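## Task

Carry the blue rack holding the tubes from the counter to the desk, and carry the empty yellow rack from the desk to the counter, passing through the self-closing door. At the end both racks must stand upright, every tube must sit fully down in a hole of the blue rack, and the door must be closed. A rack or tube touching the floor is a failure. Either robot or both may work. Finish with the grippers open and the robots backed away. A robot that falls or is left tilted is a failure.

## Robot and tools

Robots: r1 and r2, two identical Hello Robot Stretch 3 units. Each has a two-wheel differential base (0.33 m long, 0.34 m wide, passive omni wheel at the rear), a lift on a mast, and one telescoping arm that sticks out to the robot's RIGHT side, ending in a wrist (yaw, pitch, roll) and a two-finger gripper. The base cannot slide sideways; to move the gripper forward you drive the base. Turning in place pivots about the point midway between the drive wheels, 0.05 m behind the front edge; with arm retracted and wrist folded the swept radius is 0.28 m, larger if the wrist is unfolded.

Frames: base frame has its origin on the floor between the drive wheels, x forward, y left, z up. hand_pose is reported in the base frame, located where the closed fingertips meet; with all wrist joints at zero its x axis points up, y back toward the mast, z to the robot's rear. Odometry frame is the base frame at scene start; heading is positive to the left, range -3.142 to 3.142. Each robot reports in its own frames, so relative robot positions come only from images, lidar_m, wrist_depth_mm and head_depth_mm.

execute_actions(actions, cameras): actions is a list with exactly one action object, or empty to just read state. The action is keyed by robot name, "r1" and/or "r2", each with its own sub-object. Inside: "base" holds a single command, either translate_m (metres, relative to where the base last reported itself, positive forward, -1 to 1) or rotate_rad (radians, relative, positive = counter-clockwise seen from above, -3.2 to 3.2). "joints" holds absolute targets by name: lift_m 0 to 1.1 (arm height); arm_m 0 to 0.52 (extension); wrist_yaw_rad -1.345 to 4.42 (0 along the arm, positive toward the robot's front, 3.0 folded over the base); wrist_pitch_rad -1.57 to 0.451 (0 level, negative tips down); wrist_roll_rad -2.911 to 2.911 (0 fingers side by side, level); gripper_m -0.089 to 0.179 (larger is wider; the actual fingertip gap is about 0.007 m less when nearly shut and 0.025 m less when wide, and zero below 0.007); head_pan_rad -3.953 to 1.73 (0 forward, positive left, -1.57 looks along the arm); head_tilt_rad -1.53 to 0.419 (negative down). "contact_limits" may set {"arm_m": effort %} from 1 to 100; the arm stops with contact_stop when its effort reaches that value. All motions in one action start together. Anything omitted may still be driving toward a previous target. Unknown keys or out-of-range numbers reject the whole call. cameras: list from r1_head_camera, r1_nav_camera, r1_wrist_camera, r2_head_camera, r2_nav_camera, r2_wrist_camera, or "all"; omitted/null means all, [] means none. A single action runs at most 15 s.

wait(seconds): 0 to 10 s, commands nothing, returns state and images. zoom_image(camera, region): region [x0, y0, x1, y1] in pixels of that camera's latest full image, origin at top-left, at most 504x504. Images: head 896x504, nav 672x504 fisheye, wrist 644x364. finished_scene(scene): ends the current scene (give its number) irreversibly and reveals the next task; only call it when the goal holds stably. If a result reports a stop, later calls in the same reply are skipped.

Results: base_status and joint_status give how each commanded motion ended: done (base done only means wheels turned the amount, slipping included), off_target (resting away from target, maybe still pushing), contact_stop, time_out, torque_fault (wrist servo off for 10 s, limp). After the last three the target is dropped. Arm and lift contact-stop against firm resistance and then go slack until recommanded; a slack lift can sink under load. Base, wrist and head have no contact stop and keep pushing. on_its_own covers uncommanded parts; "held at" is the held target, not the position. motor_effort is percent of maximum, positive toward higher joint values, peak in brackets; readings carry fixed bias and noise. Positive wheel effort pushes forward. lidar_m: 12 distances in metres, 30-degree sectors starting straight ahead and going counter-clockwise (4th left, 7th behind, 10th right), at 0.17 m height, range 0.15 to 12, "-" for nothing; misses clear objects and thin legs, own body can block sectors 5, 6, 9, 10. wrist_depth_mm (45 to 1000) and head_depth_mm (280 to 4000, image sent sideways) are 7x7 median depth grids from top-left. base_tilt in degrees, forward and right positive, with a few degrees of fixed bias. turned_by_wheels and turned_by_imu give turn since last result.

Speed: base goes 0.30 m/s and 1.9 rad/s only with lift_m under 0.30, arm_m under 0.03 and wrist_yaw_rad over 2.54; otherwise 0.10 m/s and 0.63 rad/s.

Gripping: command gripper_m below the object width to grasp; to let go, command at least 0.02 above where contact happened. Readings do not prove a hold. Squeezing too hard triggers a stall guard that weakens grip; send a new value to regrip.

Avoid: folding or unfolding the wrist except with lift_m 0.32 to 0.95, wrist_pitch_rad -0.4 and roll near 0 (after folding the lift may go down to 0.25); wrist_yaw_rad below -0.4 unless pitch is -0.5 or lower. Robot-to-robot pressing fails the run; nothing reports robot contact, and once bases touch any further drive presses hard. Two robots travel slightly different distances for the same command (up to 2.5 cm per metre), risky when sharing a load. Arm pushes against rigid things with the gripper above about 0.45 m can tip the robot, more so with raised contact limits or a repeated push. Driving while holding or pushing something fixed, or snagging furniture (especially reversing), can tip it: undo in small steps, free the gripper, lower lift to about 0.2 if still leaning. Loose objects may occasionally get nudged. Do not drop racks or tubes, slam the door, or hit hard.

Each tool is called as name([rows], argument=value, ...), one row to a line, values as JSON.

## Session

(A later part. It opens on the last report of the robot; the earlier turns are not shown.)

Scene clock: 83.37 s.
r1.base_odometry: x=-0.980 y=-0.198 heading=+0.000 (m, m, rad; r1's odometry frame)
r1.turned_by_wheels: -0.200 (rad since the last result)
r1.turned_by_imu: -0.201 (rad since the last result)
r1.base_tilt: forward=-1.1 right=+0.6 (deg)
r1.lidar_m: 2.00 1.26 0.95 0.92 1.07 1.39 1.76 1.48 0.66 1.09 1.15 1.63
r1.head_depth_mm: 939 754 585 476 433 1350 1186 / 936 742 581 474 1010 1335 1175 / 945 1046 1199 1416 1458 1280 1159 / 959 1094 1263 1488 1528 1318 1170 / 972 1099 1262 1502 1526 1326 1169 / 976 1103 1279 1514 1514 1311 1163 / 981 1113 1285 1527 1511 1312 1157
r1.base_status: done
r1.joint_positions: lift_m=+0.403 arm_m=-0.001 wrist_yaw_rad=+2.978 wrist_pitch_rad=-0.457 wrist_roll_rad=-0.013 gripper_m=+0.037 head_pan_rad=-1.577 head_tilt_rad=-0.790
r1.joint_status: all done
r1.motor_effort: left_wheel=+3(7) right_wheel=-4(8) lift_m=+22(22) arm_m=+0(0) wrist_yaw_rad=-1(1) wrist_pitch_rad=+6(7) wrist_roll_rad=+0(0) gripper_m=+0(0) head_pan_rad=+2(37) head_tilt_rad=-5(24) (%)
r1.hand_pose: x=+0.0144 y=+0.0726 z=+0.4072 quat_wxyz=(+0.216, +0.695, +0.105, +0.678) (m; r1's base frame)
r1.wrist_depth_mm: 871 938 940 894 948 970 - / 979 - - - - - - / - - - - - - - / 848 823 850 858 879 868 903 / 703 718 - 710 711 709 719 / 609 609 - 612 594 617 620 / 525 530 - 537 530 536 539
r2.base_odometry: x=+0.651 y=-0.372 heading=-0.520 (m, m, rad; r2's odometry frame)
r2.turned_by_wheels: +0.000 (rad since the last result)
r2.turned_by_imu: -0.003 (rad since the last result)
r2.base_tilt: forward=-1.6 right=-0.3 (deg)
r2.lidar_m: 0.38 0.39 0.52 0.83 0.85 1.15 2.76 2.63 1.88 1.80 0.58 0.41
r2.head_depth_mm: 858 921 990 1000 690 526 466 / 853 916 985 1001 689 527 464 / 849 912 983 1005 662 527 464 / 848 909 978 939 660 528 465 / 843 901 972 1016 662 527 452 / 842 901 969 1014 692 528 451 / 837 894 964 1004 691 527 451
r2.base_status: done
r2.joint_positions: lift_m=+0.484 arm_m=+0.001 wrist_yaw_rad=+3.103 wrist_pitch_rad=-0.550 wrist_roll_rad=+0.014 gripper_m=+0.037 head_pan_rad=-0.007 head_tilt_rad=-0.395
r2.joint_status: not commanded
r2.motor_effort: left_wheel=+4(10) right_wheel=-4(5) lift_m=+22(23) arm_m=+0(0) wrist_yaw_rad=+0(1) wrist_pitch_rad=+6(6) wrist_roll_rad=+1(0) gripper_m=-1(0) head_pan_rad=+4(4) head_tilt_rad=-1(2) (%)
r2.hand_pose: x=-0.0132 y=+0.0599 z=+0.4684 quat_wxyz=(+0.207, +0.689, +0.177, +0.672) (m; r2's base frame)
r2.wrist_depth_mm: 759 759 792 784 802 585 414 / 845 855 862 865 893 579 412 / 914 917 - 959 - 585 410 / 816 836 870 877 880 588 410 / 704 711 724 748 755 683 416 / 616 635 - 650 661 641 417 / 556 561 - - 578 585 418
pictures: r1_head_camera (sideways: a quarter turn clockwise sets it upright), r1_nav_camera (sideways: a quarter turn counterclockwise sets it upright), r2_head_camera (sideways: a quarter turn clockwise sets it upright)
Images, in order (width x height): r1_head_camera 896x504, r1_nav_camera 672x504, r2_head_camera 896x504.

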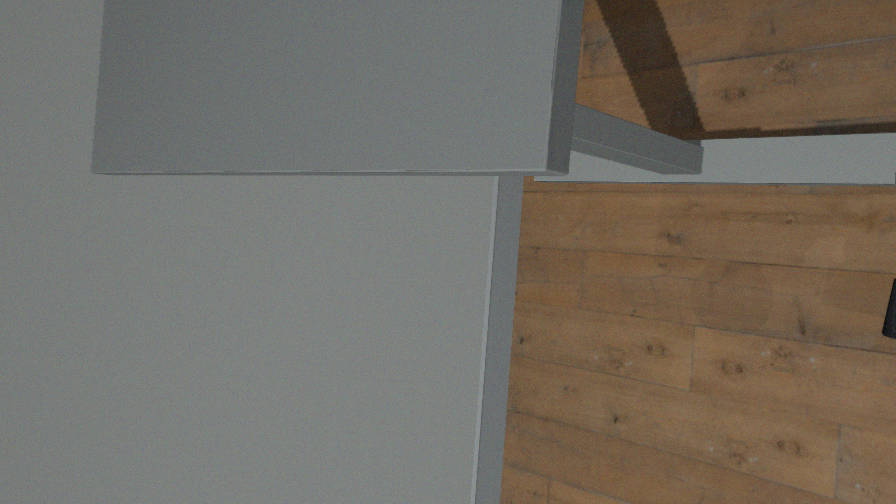

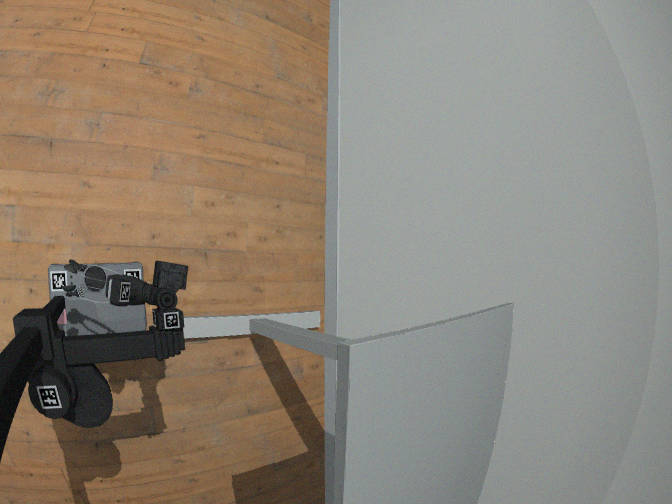

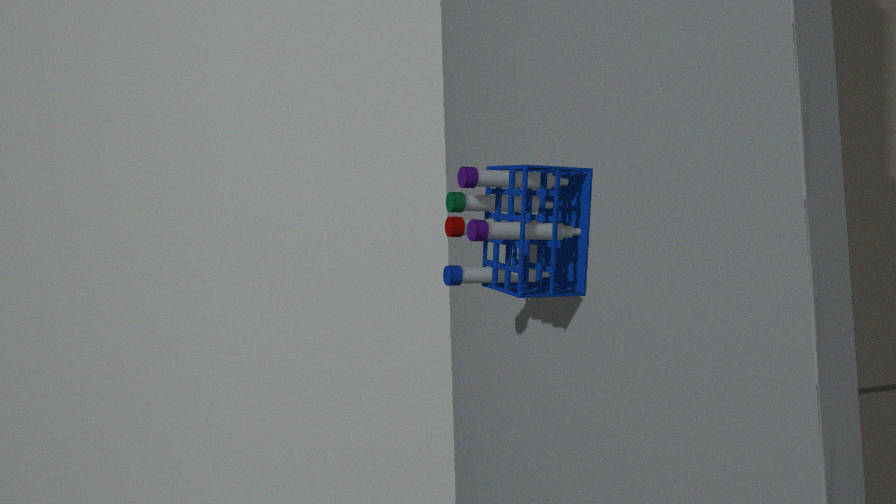

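execute_actions([
  {"r1":{"base":{"translate_m":-0.55},"joints":{"head_pan_rad":-1.75,"head_tilt_rad":-0.7}},"r2":{"base":{"translate_m":0.06}}},
], cameras=[])

execute_actions([
  {"r2":{"base":{"rotate_rad":1.57},"joints":{"head_pan_rad":-1.57,"head_tilt_rad":-0.5,"wrist_pitch_rad":-0.4,"lift_m":0.93}}},
], cameras=["r1_head_camera","r1_nav_camera","r2_head_camera"])

Scene clock: 110.57 s.
r1.base_odometry: x=-1.530 y=-0.198 heading=+0.000 (m, m, rad; r1's odometry frame)
r1.turned_by_wheels: +0.000 (rad since the last result)
r1.turned_by_imu: +0.001 (rad since the last result)
r1.base_tilt: forward=-1.1 right=+0.4 (deg)
r1.lidar_m: 2.55 1.30 1.07 1.04 1.06 1.24 1.21 1.04 1.09 1.07 0.69 1.60
r1.head_depth_mm: 953 940 679 531 436 1355 1226 / 941 922 670 526 434 1356 1227 / 939 914 666 523 432 1341 1209 / 929 903 660 519 429 1327 1213 / 917 886 652 514 425 1294 1198 / 909 874 645 511 422 1285 1199 / 895 865 639 507 420 1283 1188
r1.base_status: done
r1.joint_positions: lift_m=+0.403 arm_m=-0.001 wrist_yaw_rad=+2.978 wrist_pitch_rad=-0.457 wrist_roll_rad=-0.013 gripper_m=+0.037 head_pan_rad=-1.743 head_tilt_rad=-0.705
r1.joint_status: all done
r1.motor_effort: left_wheel=+3(4) right_wheel=-3(9) lift_m=+22(22) arm_m=+0(0) wrist_yaw_rad=+0(0) wrist_pitch_rad=+7(6) wrist_roll_rad=+0(0) gripper_m=-1(0) head_pan_rad=-3(19) head_tilt_rad=+3(12) (%)
r1.hand_pose: x=+0.0144 y=+0.0726 z=+0.4072 quat_wxyz=(+0.216, +0.695, +0.105, +0.678) (m; r1's base frame)
r1.wrist_depth_mm: 836 979 974 - - - - / 898 - - - - - - / 970 - - - - - - / 859 823 865 867 847 874 868 / 714 698 - 722 735 728 737 / 617 607 - 603 588 611 621 / 526 533 - 532 539 526 539
r2.base_odometry: x=+0.703 y=-0.402 heading=-0.520 (m, m, rad; r2's odometry frame)
r2.turned_by_wheels: +0.000 (rad since the last result)
r2.turned_by_imu: -0.002 (rad since the last result)
r2.base_tilt: forward=-1.7 right=-0.3 (deg)
r2.lidar_m: 0.33 0.33 0.44 0.83 0.85 1.15 2.81 2.63 1.89 1.80 0.49 0.34
r2.head_depth_mm: 804 863 927 972 689 527 426 / 801 859 926 973 691 527 426 / 795 856 922 962 621 527 426 / 794 850 917 959 621 527 426 / 791 847 913 965 663 528 427 / 787 842 908 959 691 528 427 / 784 840 901 950 692 529 426
r2.base_status: done
r2.joint_positions: lift_m=+0.484 arm_m=+0.001 wrist_yaw_rad=+3.103 wrist_pitch_rad=-0.550 wrist_roll_rad=+0.014 gripper_m=+0.037 head_pan_rad=-0.007 head_tilt_rad=-0.395
r2.joint_status: not commanded
r2.motor_effort: left_wheel=+4(11) right_wheel=-4(5) lift_m=+23(22) arm_m=+0(0) wrist_yaw_rad=+0(0) wrist_pitch_rad=+5(6) wrist_roll_rad=+0(0) gripper_m=+0(0) head_pan_rad=+5(5) head_tilt_rad=-1(1) (%)
r2.hand_pose: x=-0.0132 y=+0.0599 z=+0.4684 quat_wxyz=(+0.207, +0.689, +0.177, +0.672) (m; r2's base frame)
r2.wrist_depth_mm: 750 778 783 784 814 493 350 / 826 846 869 900 885 502 350 / 907 956 - 967 982 501 351 / 822 837 836 856 837 506 355 / 712 725 725 736 766 500 353 / 624 634 - 648 658 601 354 / 540 561 - - 576 563 360
pictures: none
No camera images: the call's "cameras" was empty. Leave "cameras" out to get every camera's image.

Scene clock: 115.47 s.
r1.base_odometry: x=-1.530 y=-0.198 heading=+0.000 (m, m, rad; r1's odometry frame)
r1.turned_by_wheels: +0.000 (rad since the last result)
r1.turned_by_imu: -0.001 (rad since the last result)
r1.base_tilt: forward=-1.1 right=+0.6 (deg)
r1.lidar_m: 2.55 1.30 1.07 1.04 1.06 1.25 1.21 1.04 1.09 1.06 0.69 1.60
r1.head_depth_mm: 956 942 676 532 436 1356 1235 / 948 928 673 526 433 1349 1217 / 935 912 663 522 431 1345 1212 / 926 898 659 519 428 1335 1203 / 916 888 652 515 425 1294 1206 / 909 877 645 511 423 1296 1197 / 896 860 640 507 420 1284 1187
r1.base_status: not commanded
r1.joint_positions: lift_m=+0.403 arm_m=-0.001 wrist_yaw_rad=+2.978 wrist_pitch_rad=-0.457 wrist_roll_rad=-0.013 gripper_m=+0.037 head_pan_rad=-1.743 head_tilt_rad=-0.705
r1.joint_status: not commanded
r1.motor_effort: left_wheel=+3(3) right_wheel=-3(3) lift_m=+22(22) arm_m=+0(0) wrist_yaw_rad=+0(0) wrist_pitch_rad=+7(6) wrist_roll_rad=+0(0) gripper_m=+0(0) head_pan_rad=-4(4) head_tilt_rad=+2(3) (%)
r1.hand_pose: x=+0.0144 y=+0.0726 z=+0.4072 quat_wxyz=(+0.216, +0.695, +0.105, +0.678) (m; r1's base frame)
r1.wrist_depth_mm: 821 950 971 - - - - / 911 - - - - - - / 980 - - - - - - / 853 811 839 878 863 885 890 / 691 695 - 721 745 726 738 / 608 604 - 613 592 609 615 / 524 536 - 535 525 523 542
r2.base_odometry: x=+0.703 y=-0.402 heading=+1.050 (m, m, rad; r2's odometry frame)
r2.turned_by_wheels: +1.570 (rad since the last result)
r2.turned_by_imu: +1.562 (rad since the last result)
r2.base_tilt: forward=-1.7 right=-0.1 (deg)
r2.lidar_m: 0.83 0.85 1.14 2.82 2.64 1.89 1.80 0.49 0.34 0.32 0.33 0.44
r2.head_depth_mm: 802 875 962 806 598 513 - / 798 872 955 806 598 482 - / 797 867 949 622 597 476 - / 794 864 947 657 598 476 - / 793 860 945 808 598 475 - / 788 860 938 807 598 476 423 / 786 856 934 809 599 475 425
r2.base_status: done
r2.joint_positions: lift_m=+0.930 arm_m=+0.001 wrist_yaw_rad=+3.103 wrist_pitch_rad=-0.420 wrist_roll_rad=+0.014 gripper_m=+0.037 head_pan_rad=-1.563 head_tilt_rad=-0.494
r2.joint_status: all done
r2.motor_effort: left_wheel=-3(8) right_wheel=+4(8) lift_m=+26(27) arm_m=+0(0) wrist_yaw_rad=+1(1) wrist_pitch_rad=+9(10) wrist_roll_rad=+0(1) gripper_m=+0(0) head_pan_rad=-3(48) head_tilt_rad=-2(11) (%)
r2.hand_pose: x=-0.0125 y=+0.0782 z=+0.9420 quat_wxyz=(+0.162, +0.699, +0.133, +0.684) (m; r2's base frame)
r2.wrist_depth_mm: - - - - - - 853 / - - - - - - 855 / - - - - - - 861 / - - - - - - 860 / - - - - - - 854 / - - - - - - 869 / - - - - - - 872
pictures: r1_head_camera (sideways: a quarter turn clockwise sets it upright), r1_nav_camera (sideways: a quarter turn counterclockwise sets it upright), r2_head_camera (sideways: a quarter turn clockwise sets it upright)
Images, in order (width x height): r1_head_camera 896x504, r1_nav_camera 672x504, r2_head_camera 896x504.

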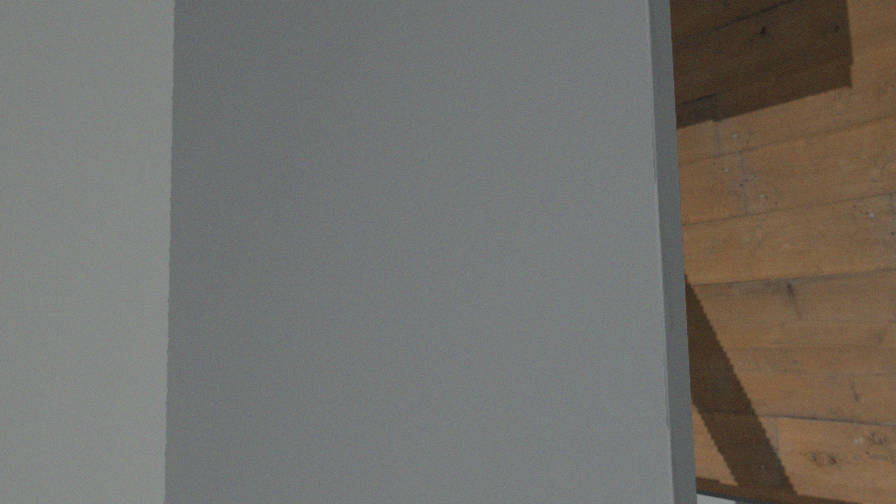

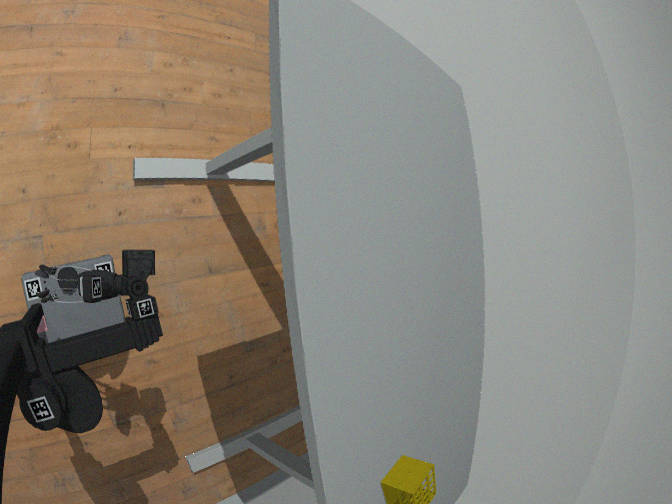

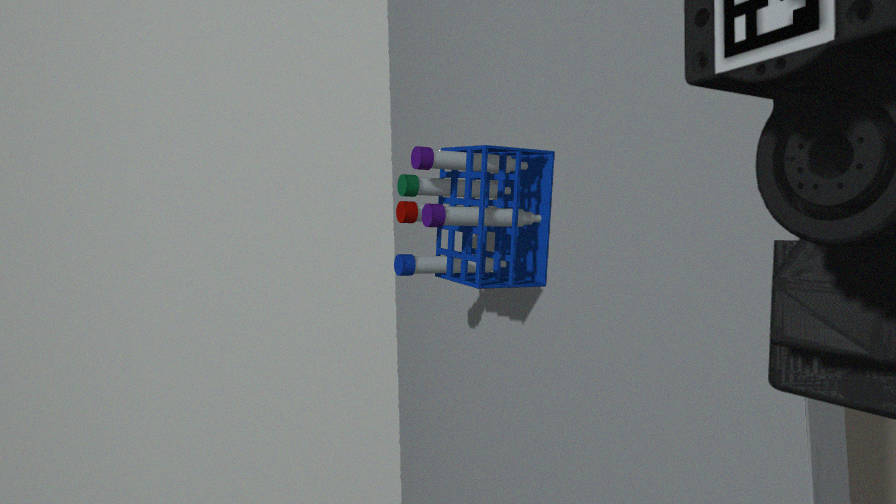

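execute_actions([
  {"r1":{"base":{"translate_m":-0.4},"joints":{"head_pan_rad":-1.8,"head_tilt_rad":-0.8,"lift_m":0.9,"wrist_pitch_rad":-0.4}},"r2":{"joints":{"wrist_yaw_rad":0,"gripper_m":0.179,"lift_m":1.0}}},
], cameras=["r1_head_camera","r1_nav_camera","r2_head_camera","r2_wrist_camera"])

Scene clock: 141.97 s.
r1.base_odometry: x=-1.930 y=-0.198 heading=+0.000 (m, m, rad; r1's odometry frame)
r1.turned_by_wheels: +0.000 (rad since the last result)
r1.turned_by_imu: +0.000 (rad since the last result)
r1.base_tilt: forward=-1.2 right=+0.6 (deg)
r1.lidar_m: 2.95 1.35 1.09 0.97 1.03 0.84 0.82 0.75 0.73 1.04 0.98 0.93
r1.head_depth_mm: 963 755 588 491 - - 1146 / 947 746 563 481 - - 1185 / 935 739 490 484 - - 1171 / 916 728 486 467 - - 1173 / 904 722 486 464 414 - - / 889 718 561 461 410 - 1162 / 872 703 555 459 407 - 1154
r1.base_status: done
r1.joint_positions: lift_m=+0.900 arm_m=-0.001 wrist_yaw_rad=+2.978 wrist_pitch_rad=-0.419 wrist_roll_rad=-0.013 gripper_m=+0.037 head_pan_rad=-1.793 head_tilt_rad=-0.790
r1.joint_status: all done
r1.motor_effort: left_wheel=+3(4) right_wheel=-3(9) lift_m=+25(22) arm_m=+0(0) wrist_yaw_rad=+0(1) wrist_pitch_rad=+11(11) wrist_roll_rad=+0(0) gripper_m=+0(1) head_pan_rad=-2(11) head_tilt_rad=-5(17) (%)
r1.hand_pose: x=+0.0152 y=+0.0775 z=+0.9122 quat_wxyz=(+0.203, +0.697, +0.092, +0.682) (m; r1's base frame)
r1.wrist_depth_mm: 845 883 903 - - - - / 920 - 974 - - - - / 964 - - - - - - / - - - - - - - / - - - - - - - / - - - - - - - / 993 - - - - - -
r2.base_odometry: x=+0.703 y=-0.402 heading=+1.050 (m, m, rad; r2's odometry frame)
r2.turned_by_wheels: +0.000 (rad since the last result)
r2.turned_by_imu: -0.002 (rad since the last result)
r2.base_tilt: forward=-1.6 right=-0.2 (deg)
r2.lidar_m: 0.83 0.85 1.14 2.81 2.64 1.89 1.80 0.49 0.34 0.32 0.33 0.44
r2.head_depth_mm: 801 872 961 850 - - - / 799 871 957 808 - - - / 799 870 951 621 - - - / 796 864 948 658 - - 476 / 793 861 944 806 620 462 426 / 789 858 940 806 622 476 425 / 786 854 935 807 599 476 426
r2.base_status: not commanded
r2.joint_positions: lift_m=+1.000 arm_m=+0.001 wrist_yaw_rad=+0.003 wrist_pitch_rad=-0.419 wrist_roll_rad=+0.014 gripper_m=+0.179 head_pan_rad=-1.563 head_tilt_rad=-0.494
r2.joint_status: all done
r2.motor_effort: left_wheel=-3(4) right_wheel=+4(4) lift_m=+25(26) arm_m=+0(0) wrist_yaw_rad=-4(7) wrist_pitch_rad=+9(9) wrist_roll_rad=+1(1) gripper_m=-1(84) head_pan_rad=-3(3) head_tilt_rad=-2(2) (%)
r2.hand_pose: x=-0.0207 y=-0.3701 z=+1.0122 quat_wxyz=(+0.687, +0.148, -0.696, -0.147) (m; r2's base frame)
r2.wrist_depth_mm: 615 619 623 631 639 637 640 / 644 656 655 372 678 676 688 / 456 468 480 368 509 531 544 / 361 371 369 367 394 400 409 / 306 301 308 313 320 331 331 / - 254 261 265 268 271 281 / 218 222 226 229 231 233 238
pictures: r1_head_camera (sideways: a quarter turn clockwise sets it upright), r1_nav_camera (sideways: a quarter turn counterclockwise sets it upright), r2_head_camera (sideways: a quarter turn clockwise sets it upright), r2_wrist_camera
Images, in order (width x height): r1_head_camera 896x504, r1_nav_camera 672x504, r2_head_camera 896x504, r2_wrist_camera 644x364.

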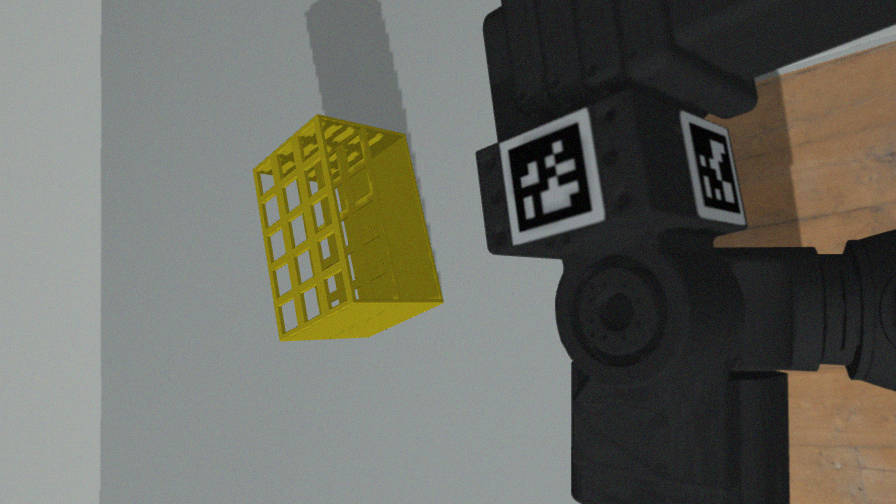

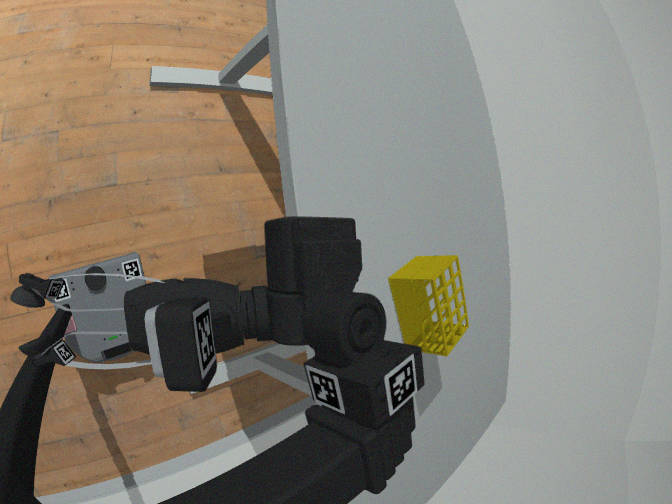

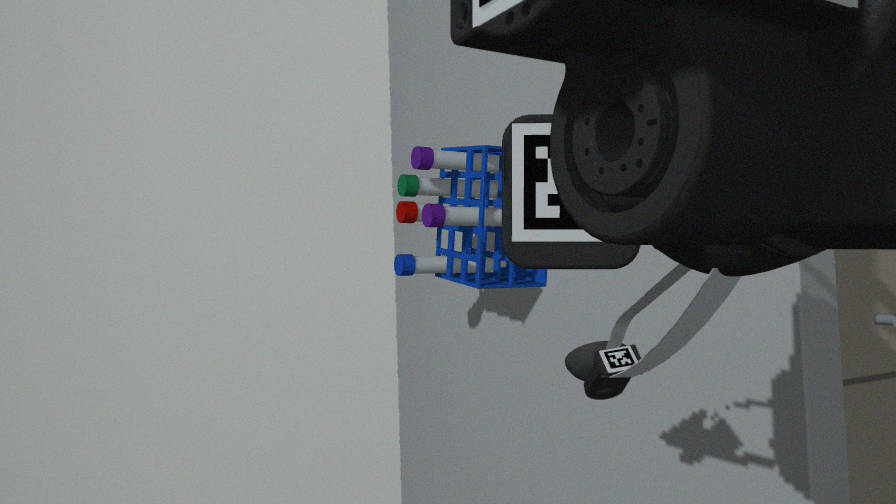

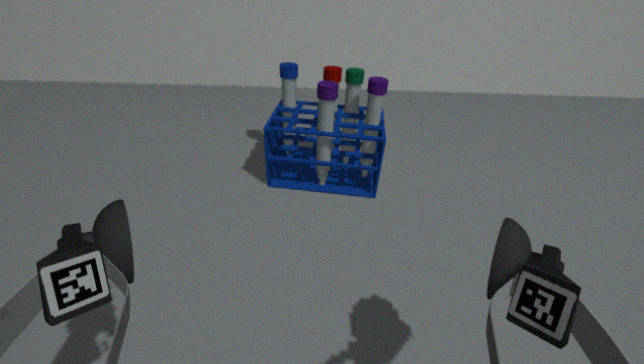

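execute_actions([
  {"r1":{"base":{"translate_m":-0.1},"joints":{"wrist_yaw_rad":0,"gripper_m":0.179,"lift_m":0.95,"wrist_pitch_rad":-0.9}},"r2":{"joints":{"lift_m":0.925,"arm_m":0.12}}},
], cameras=["r1_head_camera","r1_wrist_camera","r2_head_camera","r2_wrist_camera"])

Scene clock: 158.20 s.
r1.base_odometry: x=-2.030 y=-0.198 heading=+0.000 (m, m, rad; r1's odometry frame)
r1.turned_by_wheels: +0.000 (rad since the last result)
r1.turned_by_imu: +0.375 (rad since the last result)
r1.base_tilt: forward=-1.0 right=+0.5 (deg)
r1.lidar_m: 1.53 1.13 0.96 0.99 0.82 0.77 0.78 0.70 1.05 1.07 0.98 2.99
r1.head_depth_mm: 893 747 583 - - - 1158 / 902 738 476 - - - 1158 / 907 728 586 - - - 1130 / 916 720 568 - - - 1131 / 929 713 563 486 - - - / 943 704 558 471 416 1280 1161 / 948 700 551 456 414 1272 1163
r1.base_status: done
r1.joint_positions: lift_m=+0.950 arm_m=-0.001 wrist_yaw_rad=-0.016 wrist_pitch_rad=-1.024 wrist_roll_rad=+0.067 gripper_m=+0.179 head_pan_rad=-1.795 head_tilt_rad=-0.795
r1.joint_status: wrist_pitch_rad off_target (ended at -1.024, target -0.900); the others done
r1.on_its_own: wrist_pitch_rad is at rest, and its effort (+70) is outside its rest range (-20 to +32)
r1.motor_effort: left_wheel=-5(64) right_wheel=-4(64) lift_m=+29(32) arm_m=+0(1) wrist_yaw_rad=+12(47) wrist_pitch_rad=+70(87) wrist_roll_rad=-42(51) gripper_m=+4(99) head_pan_rad=-2(3) head_tilt_rad=-2(5) (%)
r1.hand_pose: x=-0.0235 y=-0.2564 z=+0.8569 quat_wxyz=(+0.593, +0.329, -0.639, -0.363) (m; r1's base frame)
r1.wrist_depth_mm: 94 94 93 93 92 91 91 / 89 88 87 87 86 86 85 / - 84 82 82 81 81 80 / - - 85 77 77 76 76 / - - - - 74 72 72 / - - 985 999 970 79 69 / 920 944 938 918 952 900 902
r2.base_odometry: x=+0.703 y=-0.402 heading=+1.050 (m, m, rad; r2's odometry frame)
r2.turned_by_wheels: +0.000 (rad since the last result)
r2.turned_by_imu: -0.002 (rad since the last result)
r2.base_tilt: forward=-1.7 right=-0.1 (deg)
r2.lidar_m: 0.83 0.85 1.14 2.81 2.65 1.88 1.80 0.49 0.34 0.33 0.33 0.44
r2.head_depth_mm: 804 876 961 829 - - 496 / 799 872 957 850 - - 490 / 796 868 954 623 - - 483 / 793 864 949 659 610 469 432 / 790 861 942 809 623 476 425 / 789 855 941 808 599 476 425 / 783 853 936 808 599 475 425
r2.base_status: not commanded
r2.joint_positions: lift_m=+0.925 arm_m=+0.120 wrist_yaw_rad=+0.002 wrist_pitch_rad=-0.419 wrist_roll_rad=+0.014 gripper_m=+0.179 head_pan_rad=-1.563 head_tilt_rad=-0.494
r2.joint_status: all done
r2.motor_effort: left_wheel=-3(3) right_wheel=+4(4) lift_m=+19(23) arm_m=+2(2) wrist_yaw_rad=-2(4) wrist_pitch_rad=+9(9) wrist_roll_rad=+1(1) gripper_m=+0(0) head_pan_rad=-3(3) head_tilt_rad=-2(3) (%)
r2.hand_pose: x=-0.0210 y=-0.4890 z=+0.9375 quat_wxyz=(+0.687, +0.147, -0.696, -0.148) (m; r2's base frame)
r2.wrist_depth_mm: 512 514 513 230 511 535 533 / 419 433 418 231 226 517 544 / 308 312 266 228 227 355 367 / 242 247 249 239 244 270 275 / 205 202 206 209 213 222 222 / - 171 174 177 180 181 186 / 146 148 150 153 155 157 159
pictures: r1_head_camera (sideways: a quarter turn clockwise sets it upright), r1_wrist_camera, r2_head_camera (sideways: a quarter turn clockwise sets it upright), r2_wrist_camera
Images, in order (width x height): r1_head_camera 896x504, r1_wrist_camera 644x364, r2_head_camera 896x504, r2_wrist_camera 644x364.

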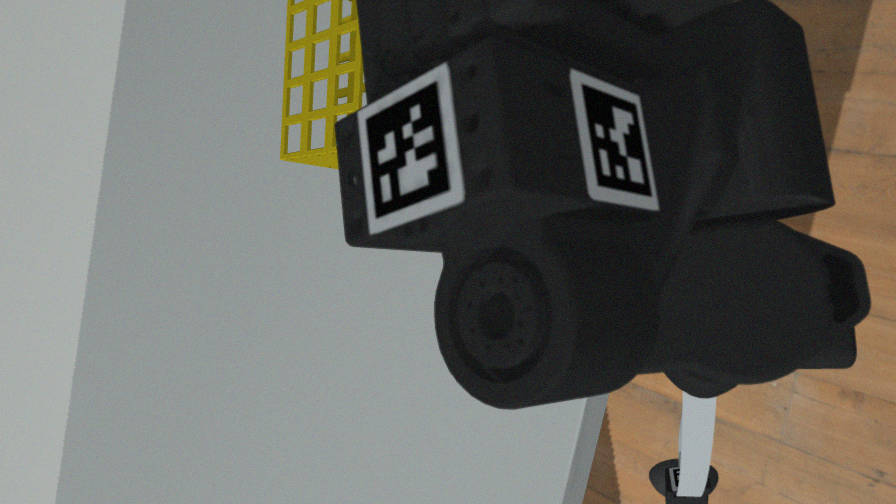

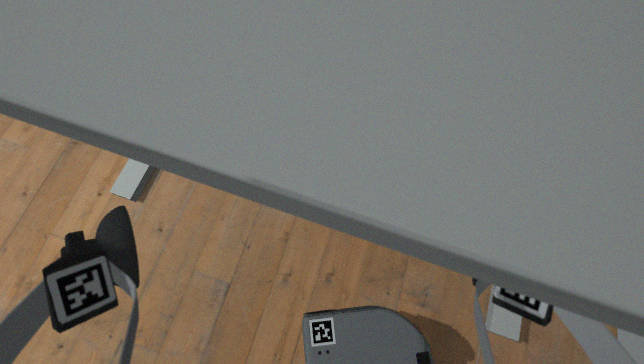

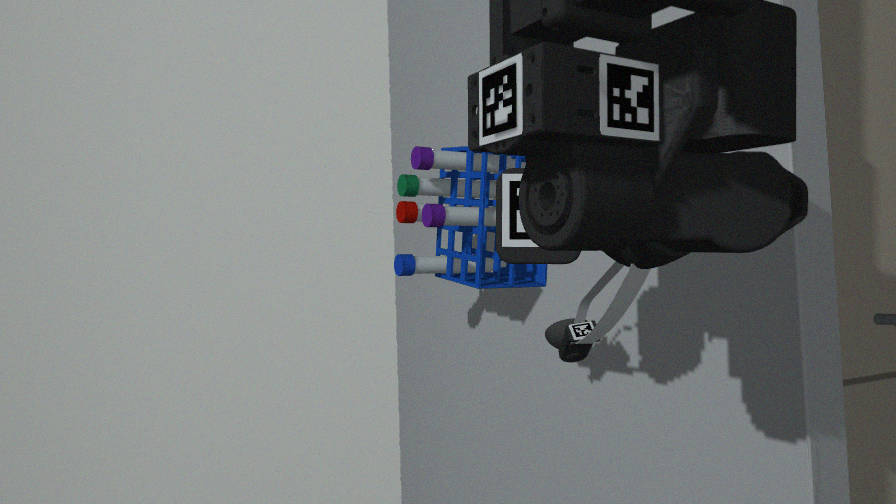

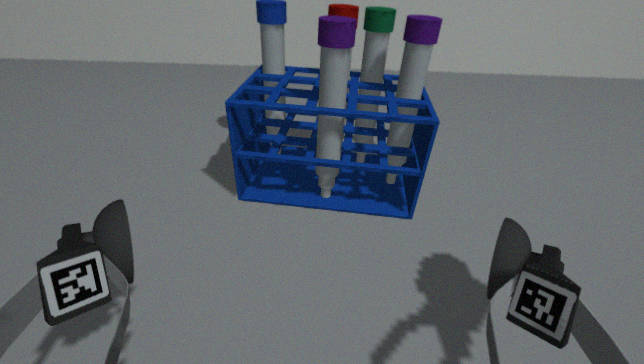

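execute_actions([
  {"r1":{"joints":{"wrist_pitch_rad":-1.4}},"r2":{"joints":{"arm_m":0.22}}},
], cameras=["r1_nav_camera","r1_wrist_camera","r2_wrist_camera"])

Scene clock: 170.47 s.
r1.base_odometry: x=-2.030 y=-0.198 heading=+0.000 (m, m, rad; r1's odometry frame)
r1.turned_by_wheels: +0.000 (rad since the last result)
r1.turned_by_imu: -0.001 (rad since the last result)
r1.base_tilt: forward=-1.1 right=+0.6 (deg)
r1.lidar_m: 1.53 1.13 0.96 0.99 0.82 0.77 0.78 0.70 1.05 1.07 0.98 2.99
r1.head_depth_mm: 890 745 581 - - - 1161 / 893 735 474 - - - 1154 / 908 727 588 - - - 1129 / 920 723 568 490 - - - / 926 714 561 486 - - - / 942 707 556 471 407 1302 1121 / 950 698 552 456 413 1299 1191
r1.base_status: not commanded
r1.joint_positions: lift_m=+0.950 arm_m=-0.001 wrist_yaw_rad=-0.003 wrist_pitch_rad=-1.396 wrist_roll_rad=-0.005 gripper_m=+0.179 head_pan_rad=-1.795 head_tilt_rad=-0.795
r1.joint_status: all done
r1.motor_effort: left_wheel=+0(5) right_wheel=+0(4) lift_m=+26(29) arm_m=+0(0) wrist_yaw_rad=+2(13) wrist_pitch_rad=-3(70) wrist_roll_rad=-4(42) gripper_m=+0(4) head_pan_rad=-3(2) head_tilt_rad=-2(2) (%)
r1.hand_pose: x=-0.0217 y=-0.1646 z=+0.8320 quat_wxyz=(+0.543, +0.455, -0.541, -0.454) (m; r1's base frame)
r1.wrist_depth_mm: 985 - - 989 960 67 57 / 956 979 971 - 980 - 70 / - - - 981 - - - / 985 978 985 - - - - / - 998 - - - - 920 / 986 - - - - - 829 / - - - - - - 865
r2.base_odometry: x=+0.703 y=-0.402 heading=+1.050 (m, m, rad; r2's odometry frame)
r2.turned_by_wheels: +0.000 (rad since the last result)
r2.turned_by_imu: -0.001 (rad since the last result)
r2.base_tilt: forward=-1.6 right=-0.2 (deg)
r2.lidar_m: 0.83 0.85 1.14 2.81 2.64 1.88 1.80 0.49 0.34 0.33 0.33 0.44
r2.head_depth_mm: 801 875 961 - - 475 486 / 802 871 958 - - 475 479 / 799 867 950 - - 475 474 / 795 866 947 689 566 475 431 / 793 861 945 807 599 475 426 / 787 858 942 806 598 476 425 / 786 855 935 808 599 476 425
r2.base_status: not commanded
r2.joint_positions: lift_m=+0.925 arm_m=+0.220 wrist_yaw_rad=+0.002 wrist_pitch_rad=-0.419 wrist_roll_rad=+0.014 gripper_m=+0.179 head_pan_rad=-1.563 head_tilt_rad=-0.494
r2.joint_status: all done
r2.motor_effort: left_wheel=-3(3) right_wheel=+4(4) lift_m=+19(19) arm_m=+1(3) wrist_yaw_rad=-2(3) wrist_pitch_rad=+9(9) wrist_roll_rad=+0(1) gripper_m=-1(1) head_pan_rad=-4(4) head_tilt_rad=-2(3) (%)
r2.hand_pose: x=-0.0210 y=-0.5890 z=+0.9375 quat_wxyz=(+0.687, +0.147, -0.696, -0.148) (m; r2's base frame)
r2.wrist_depth_mm: 428 427 418 425 431 441 448 / 450 455 382 132 141 113 476 / 307 312 162 98 150 330 364 / 240 244 135 111 131 258 274 / 204 189 149 120 145 126 222 / - 166 156 137 164 127 186 / 145 148 150 150 150 152 158
pictures: r1_nav_camera (sideways: a quarter turn counterclockwise sets it upright), r1_wrist_camera, r2_wrist_camera
Images, in order (width x height): r1_nav_camera 672x504, r1_wrist_camera 644x364, r2_wrist_camera 644x364.

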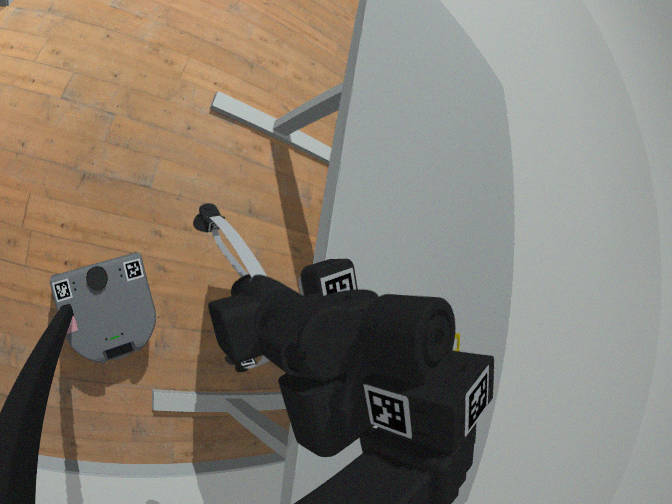

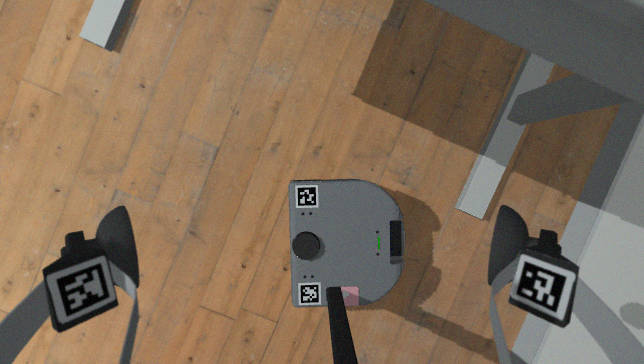

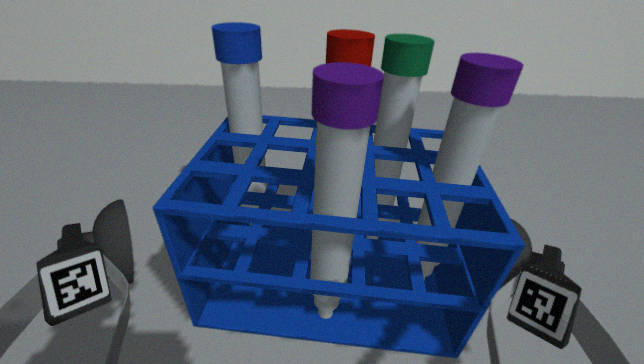

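execute_actions([
  {"r1":{"joints":{"lift_m":1.08}},"r2":{"joints":{"wrist_yaw_rad":-0.08}}},
], cameras=[])

execute_actions([
  {"r1":{"base":{"rotate_rad":-0.375},"joints":{"wrist_pitch_rad":-0.9}},"r2":{"joints":{"arm_m":0.26}}},
], cameras=["r1_nav_camera","r1_wrist_camera","r2_wrist_camera","r2_head_camera"])

Scene clock: 187.83 s.
r1.base_odometry: x=-2.030 y=-0.198 heading=+0.000 (m, m, rad; r1's odometry frame)
r1.turned_by_wheels: +0.000 (rad since the last result)
r1.turned_by_imu: -0.001 (rad since the last result)
r1.base_tilt: forward=-1.1 right=+0.5 (deg)
r1.lidar_m: 1.54 1.13 0.96 0.99 0.82 0.77 0.78 0.70 1.05 1.07 0.98 2.99
r1.head_depth_mm: - - - - 399 1266 1195 / - - - - 400 1263 1181 / - - - - 407 1257 1179 / - - - - - - 1150 / - - - - - - 1141 / - - - - - 1284 1158 / 866 723 536 455 407 1297 1157
r1.base_status: not commanded
r1.joint_positions: lift_m=+1.080 arm_m=-0.001 wrist_yaw_rad=-0.002 wrist_pitch_rad=-1.396 wrist_roll_rad=-0.006 gripper_m=+0.179 head_pan_rad=-1.795 head_tilt_rad=-0.795
r1.joint_status: all done
r1.motor_effort: left_wheel=+0(1) right_wheel=+0(1) lift_m=+25(25) arm_m=+0(0) wrist_yaw_rad=+2(2) wrist_pitch_rad=-3(3) wrist_roll_rad=-4(4) gripper_m=+1(1) head_pan_rad=-3(3) head_tilt_rad=-3(2) (%)
r1.hand_pose: x=-0.0217 y=-0.1646 z=+0.9620 quat_wxyz=(+0.543, +0.455, -0.540, -0.454) (m; r1's base frame)
r1.wrist_depth_mm: - - 175 175 177 178 179 / - - - 177 178 179 181 / - - - - 181 180 180 / - - - - - - 183 / - - - - - - 890 / - - - - - - 828 / - - - - - - 850
r2.base_odometry: x=+0.703 y=-0.402 heading=+1.050 (m, m, rad; r2's odometry frame)
r2.turned_by_wheels: +0.000 (rad since the last result)
r2.turned_by_imu: -0.002 (rad since the last result)
r2.base_tilt: forward=-1.6 right=-0.2 (deg)
r2.lidar_m: 0.83 0.85 1.14 2.81 2.64 1.88 1.80 0.49 0.34 0.33 0.33 0.44
r2.head_depth_mm: 803 876 956 - - 475 486 / 799 871 956 - - 475 479 / 798 866 952 - - 475 474 / 795 865 949 675 576 475 430 / 791 861 941 806 597 475 426 / 786 857 935 806 599 475 425 / 786 851 937 807 597 476 425
r2.base_status: not commanded
r2.joint_positions: lift_m=+0.925 arm_m=+0.220 wrist_yaw_rad=-0.077 wrist_pitch_rad=-0.419 wrist_roll_rad=+0.014 gripper_m=+0.179 head_pan_rad=-1.563 head_tilt_rad=-0.494
r2.joint_status: all done
r2.motor_effort: left_wheel=-3(3) right_wheel=+4(4) lift_m=+19(19) arm_m=+1(2) wrist_yaw_rad=-4(5) wrist_pitch_rad=+9(9) wrist_roll_rad=+1(1) gripper_m=+0(0) head_pan_rad=-4(4) head_tilt_rad=-3(2) (%)
r2.hand_pose: x=-0.0387 y=-0.5883 z=+0.9375 quat_wxyz=(+0.681, +0.120, -0.701, -0.175) (m; r2's base frame)
r2.wrist_depth_mm: 404 411 420 426 446 461 477 / 427 427 391 131 114 492 499 / 306 315 152 147 150 352 365 / 239 145 129 127 132 268 276 / 205 124 145 125 118 219 221 / - 137 161 140 135 181 186 / 146 148 149 150 151 155 159
pictures: none
No camera images: the call's "cameras" was empty. Leave "cameras" out to get every camera's image.

Scene clock: 189.37 s.
r1.base_odometry: x=-2.030 y=-0.198 heading=-0.375 (m, m, rad; r1's odometry frame)
r1.turned_by_wheels: -0.375 (rad since the last result)
r1.turned_by_imu: -0.375 (rad since the last result)
r1.base_tilt: forward=-1.1 right=+0.5 (deg)
r1.lidar_m: 3.00 1.38 1.08 0.96 1.02 0.79 0.77 0.81 0.70 1.05 1.11 0.98
r1.head_depth_mm: - - - - 408 1349 1171 / - - - - 401 1285 1177 / - - - - 398 1325 1179 / - - - - - 1322 1169 / - - - - - 1306 1157 / - - - - 386 1287 1160 / 860 696 551 468 389 1279 1150
r1.base_status: done
r1.joint_positions: lift_m=+1.080 arm_m=-0.001 wrist_yaw_rad=-0.002 wrist_pitch_rad=-0.913 wrist_roll_rad=-0.006 gripper_m=+0.179 head_pan_rad=-1.795 head_tilt_rad=-0.795
r1.joint_status: all done
r1.motor_effort: left_wheel=+3(9) right_wheel=-4(7) lift_m=+25(25) arm_m=+0(0) wrist_yaw_rad=+1(2) wrist_pitch_rad=+7(5) wrist_roll_rad=-4(4) gripper_m=+0(0) head_pan_rad=-3(3) head_tilt_rad=-3(2) (%)
r1.hand_pose: x=-0.0219 y=-0.2813 z=+1.0010 quat_wxyz=(+0.636, +0.312, -0.633, -0.312) (m; r1's base frame)
r1.wrist_depth_mm: 303 306 308 213 207 309 317 / 276 275 280 233 241 279 288 / 252 254 255 253 258 260 263 / 233 235 238 236 239 239 240 / 216 219 219 219 221 225 225 / - 202 204 205 206 207 210 / - - - 197 198 197 198
r2.base_odometry: x=+0.703 y=-0.402 heading=+1.050 (m, m, rad; r2's odometry frame)
r2.turned_by_wheels: +0.000 (rad since the last result)
r2.turned_by_imu: +0.000 (rad since the last result)
r2.base_tilt: forward=-1.6 right=-0.1 (deg)
r2.lidar_m: 0.83 0.85 1.14 2.82 2.64 1.88 1.80 0.49 0.34 0.33 0.33 0.44
r2.head_depth_mm: 802 877 958 - - 475 485 / 799 872 948 - 576 475 479 / 794 868 941 - 557 475 473 / 795 862 947 700 578 475 431 / 793 864 944 826 598 476 426 / 788 855 934 808 598 475 425 / 787 852 937 808 599 475 425
r2.base_status: not commanded
r2.joint_positions: lift_m=+0.925 arm_m=+0.260 wrist_yaw_rad=-0.077 wrist_pitch_rad=-0.419 wrist_roll_rad=+0.014 gripper_m=+0.179 head_pan_rad=-1.563 head_tilt_rad=-0.494
r2.joint_status: all done
r2.motor_effort: left_wheel=-3(3) right_wheel=+4(4) lift_m=+19(19) arm_m=+1(2) wrist_yaw_rad=-3(4) wrist_pitch_rad=+9(9) wrist_roll_rad=+1(0) gripper_m=-1(0) head_pan_rad=-4(4) head_tilt_rad=-2(3) (%)
r2.hand_pose: x=-0.0388 y=-0.6283 z=+0.9375 quat_wxyz=(+0.681, +0.119, -0.701, -0.175) (m; r2's base frame)
r2.wrist_depth_mm: 374 382 380 399 410 425 440 / 404 411 134 118 118 444 472 / 305 311 143 77 131 314 362 / 241 233 129 89 132 258 273 / 204 108 106 99 114 210 221 / - 134 136 116 128 90 186 / 146 145 144 141 120 148 158
pictures: r1_nav_camera (sideways: a quarter turn counterclockwise sets it upright), r1_wrist_camera, r2_head_camera (sideways: a quarter turn clockwise sets it upright), r2_wrist_camera
Images, in order (width x height): r1_nav_camera 672x504, r1_wrist_camera 644x364, r2_head_camera 896x504, r2_wrist_camera 644x364.

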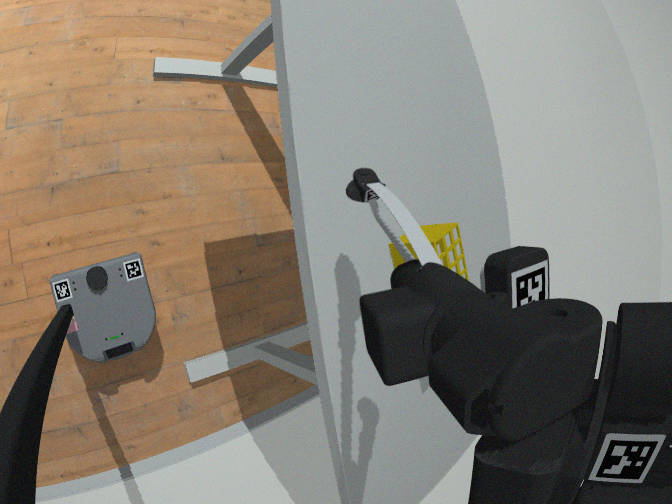

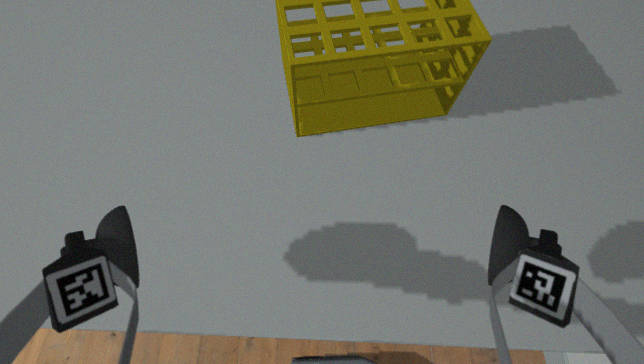

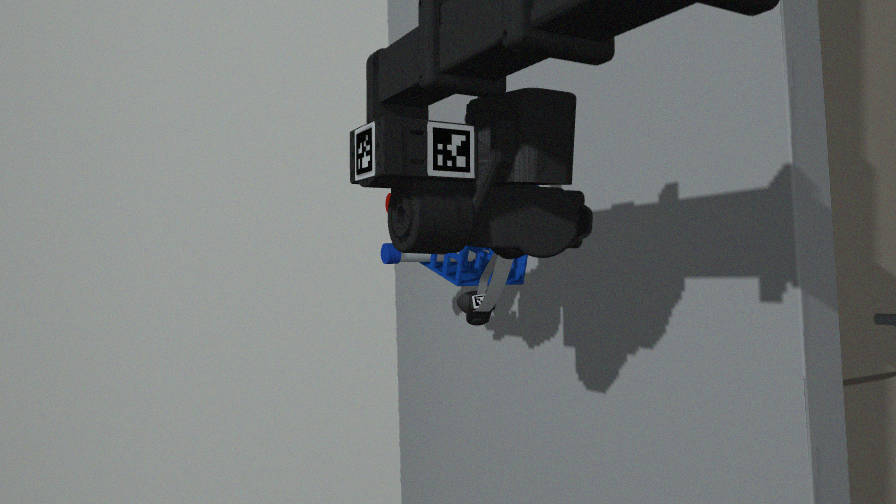

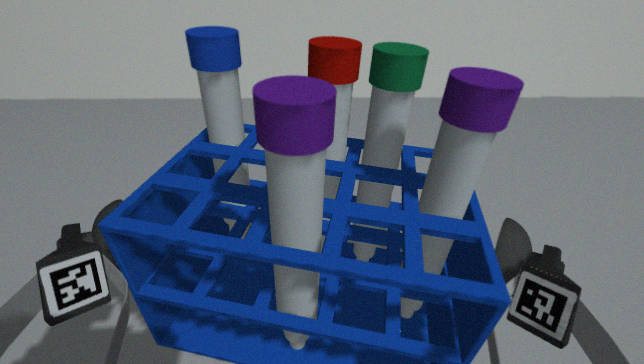

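execute_actions([
  {"r1":{"base":{"translate_m":-0.075},"joints":{"wrist_yaw_rad":0.12,"arm_m":0.1}},"r2":{"joints":{"arm_m":0.28}}},
], cameras=[])

execute_actions([
  {"r1":{"joints":{"lift_m":0.92}},"r2":{"joints":{"gripper_m":0.092}}},
], cameras=["r1_wrist_camera","r2_wrist_camera"])

Scene clock: 200.43 s.
r1.base_odometry: x=-2.100 y=-0.171 heading=-0.375 (m, m, rad; r1's odometry frame)
r1.turned_by_wheels: +0.000 (rad since the last result)
r1.turned_by_imu: -0.001 (rad since the last result)
r1.base_tilt: forward=-1.2 right=+0.6 (deg)
r1.lidar_m: 3.07 1.42 1.08 0.97 0.93 0.71 0.69 0.73 0.66 1.05 1.11 1.03
r1.head_depth_mm: 937 728 580 475 404 1345 1190 / - 694 575 472 401 1267 1153 / - 675 571 468 398 1306 1170 / - 669 582 465 395 1297 1168 / - - - 462 393 1295 1166 / - - - 459 391 1260 1151 / 863 697 504 445 388 1248 1155
r1.base_status: done
r1.joint_positions: lift_m=+1.080 arm_m=+0.100 wrist_yaw_rad=+0.118 wrist_pitch_rad=-0.913 wrist_roll_rad=-0.006 gripper_m=+0.179 head_pan_rad=-1.795 head_tilt_rad=-0.795
r1.joint_status: all done
r1.motor_effort: left_wheel=+3(4) right_wheel=-4(10) lift_m=+25(25) arm_m=+3(3) wrist_yaw_rad=+1(1) wrist_pitch_rad=+7(7) wrist_roll_rad=-4(4) gripper_m=+0(0) head_pan_rad=-2(2) head_tilt_rad=-2(2) (%)
r1.hand_pose: x=-0.0054 y=-0.3814 z=+1.0011 quat_wxyz=(+0.654, +0.349, -0.613, -0.273) (m; r1's base frame)
r1.wrist_depth_mm: 299 307 307 310 312 316 317 / 278 275 273 272 285 285 288 / 253 252 182 171 249 261 263 / 232 231 175 188 191 240 242 / 217 216 213 213 218 224 225 / - 201 204 206 207 207 208 / 187 191 191 192 192 193 195
r2.base_odometry: x=+0.703 y=-0.402 heading=+1.050 (m, m, rad; r2's odometry frame)
r2.turned_by_wheels: +0.000 (rad since the last result)
r2.turned_by_imu: -0.002 (rad since the last result)
r2.base_tilt: forward=-1.6 right=-0.2 (deg)
r2.lidar_m: 0.83 0.85 1.14 2.82 2.64 1.88 1.80 0.49 0.34 0.33 0.33 0.44
r2.head_depth_mm: 801 873 960 - - 474 485 / 800 870 945 - 576 476 479 / 796 869 942 - 576 476 474 / 793 864 945 695 577 474 431 / 791 860 946 807 599 475 425 / 787 856 939 806 598 476 426 / 783 853 935 810 599 476 426
r2.base_status: not commanded
r2.joint_positions: lift_m=+0.925 arm_m=+0.280 wrist_yaw_rad=-0.077 wrist_pitch_rad=-0.419 wrist_roll_rad=+0.014 gripper_m=+0.179 head_pan_rad=-1.563 head_tilt_rad=-0.494
r2.joint_status: all done
r2.motor_effort: left_wheel=-3(3) right_wheel=+4(4) lift_m=+19(20) arm_m=+2(3) wrist_yaw_rad=-3(3) wrist_pitch_rad=+9(9) wrist_roll_rad=+0(0) gripper_m=+0(1) head_pan_rad=-3(3) head_tilt_rad=-2(2) (%)
r2.hand_pose: x=-0.0388 y=-0.6483 z=+0.9375 quat_wxyz=(+0.681, +0.119, -0.701, -0.175) (m; r2's base frame)
r2.wrist_depth_mm: 356 362 365 381 399 403 422 / 385 390 134 114 111 428 461 / 307 313 142 73 124 84 363 / 239 233 122 127 127 246 276 / 204 110 106 99 105 210 221 / - 131 135 103 94 98 185 / 146 146 143 118 131 91 158
pictures: none
No camera images: the call's "cameras" was empty. Leave "cameras" out to get every camera's image.

Scene clock: 202.77 s.
r1.base_odometry: x=-2.100 y=-0.171 heading=-0.375 (m, m, rad; r1's odometry frame)
r1.turned_by_wheels: +0.000 (rad since the last result)
r1.turned_by_imu: -0.003 (rad since the last result)
r1.base_tilt: forward=-1.1 right=+0.6 (deg)
r1.lidar_m: 3.06 1.43 1.08 0.97 0.94 0.71 0.69 0.73 0.66 1.05 1.11 1.03
r1.head_depth_mm: - - 581 476 411 1342 1189 / - - 543 472 400 1280 1157 / - - 536 469 397 1307 1180 / - - - 455 396 1292 1170 / - - - 440 394 1292 1168 / - - - 438 392 1276 1163 / 871 708 497 445 389 1260 1152
r1.base_status: not commanded
r1.joint_positions: lift_m=+1.036 arm_m=+0.100 wrist_yaw_rad=+0.122 wrist_pitch_rad=-0.908 wrist_roll_rad=-0.017 gripper_m=+0.179 head_pan_rad=-1.795 head_tilt_rad=-0.795
r1.joint_status: lift_m contact_stop (moved -0.044 of -0.160)
r1.on_its_own: lift_m is slack since a contact_stop, until your next command for it (your +0.920 is given up)
r1.motor_effort: left_wheel=+2(18) right_wheel=+0(4) lift_m=+22(21) arm_m=+6(8) wrist_yaw_rad=-2(3) wrist_pitch_rad=+4(23) wrist_roll_rad=+2(4) gripper_m=-1(0) head_pan_rad=-2(1) head_tilt_rad=-2(2) (%)
r1.hand_pose: x=-0.0047 y=-0.3822 z=+0.9575 quat_wxyz=(+0.659, +0.351, -0.609, -0.268) (m; r1's base frame)
r1.wrist_depth_mm: 241 238 141 144 158 252 259 / 218 150 129 170 130 230 230 / 200 125 151 152 121 210 211 / 185 133 141 143 145 191 193 / 174 171 173 175 175 181 181 / - 161 162 163 165 165 169 / 148 151 151 153 154 154 155
r2.base_odometry: x=+0.703 y=-0.402 heading=+1.050 (m, m, rad; r2's odometry frame)
r2.turned_by_wheels: +0.000 (rad since the last result)
r2.turned_by_imu: -0.001 (rad since the last result)
r2.base_tilt: forward=-1.6 right=-0.2 (deg)
r2.lidar_m: 0.83 0.85 1.14 2.82 2.64 1.88 1.80 0.49 0.34 0.33 0.33 0.44
r2.head_depth_mm: 803 873 962 - - 475 485 / 798 870 943 - 577 475 479 / 796 868 941 - 577 475 474 / 796 864 948 709 577 475 431 / 792 863 943 808 599 475 425 / 787 859 940 808 597 475 425 / 785 853 937 807 598 475 425
r2.base_status: not commanded
r2.joint_positions: lift_m=+0.925 arm_m=+0.280 wrist_yaw_rad=-0.077 wrist_pitch_rad=-0.412 wrist_roll_rad=+0.014 gripper_m=+0.096 head_pan_rad=-1.563 head_tilt_rad=-0.494
r2.joint_status: gripper_m off_target (ended at +0.096, target +0.092)
r2.motor_effort: left_wheel=-3(3) right_wheel=+4(4) lift_m=+19(19) arm_m=+2(1) wrist_yaw_rad=-3(3) wrist_pitch_rad=+5(9) wrist_roll_rad=+0(1) gripper_m=-26(100) head_pan_rad=-4(3) head_tilt_rad=-3(3) (%)
r2.hand_pose: x=-0.0389 y=-0.6492 z=+0.9392 quat_wxyz=(+0.681, +0.117, -0.702, -0.172) (m; r2's base frame)
r2.wrist_depth_mm: 355 364 367 381 398 407 418 / 388 395 141 121 113 434 462 / 312 319 147 130 123 91 373 / 244 144 126 135 126 262 280 / 201 128 104 109 106 220 224 / - 151 129 118 117 93 187 / 148 149 147 142 121 152 162
pictures: r1_wrist_camera, r2_wrist_camera
Images, in order (width x height): r1_wrist_camera 644x364, r2_wrist_camera 644x364.

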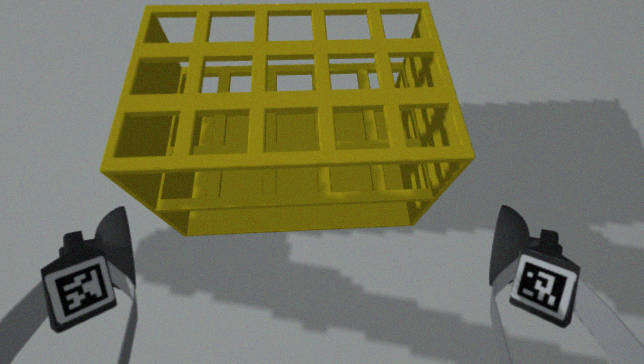

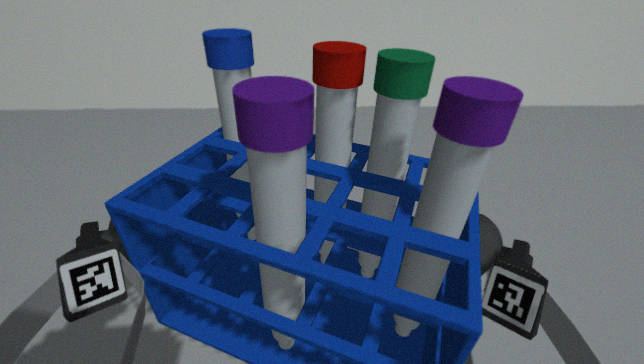

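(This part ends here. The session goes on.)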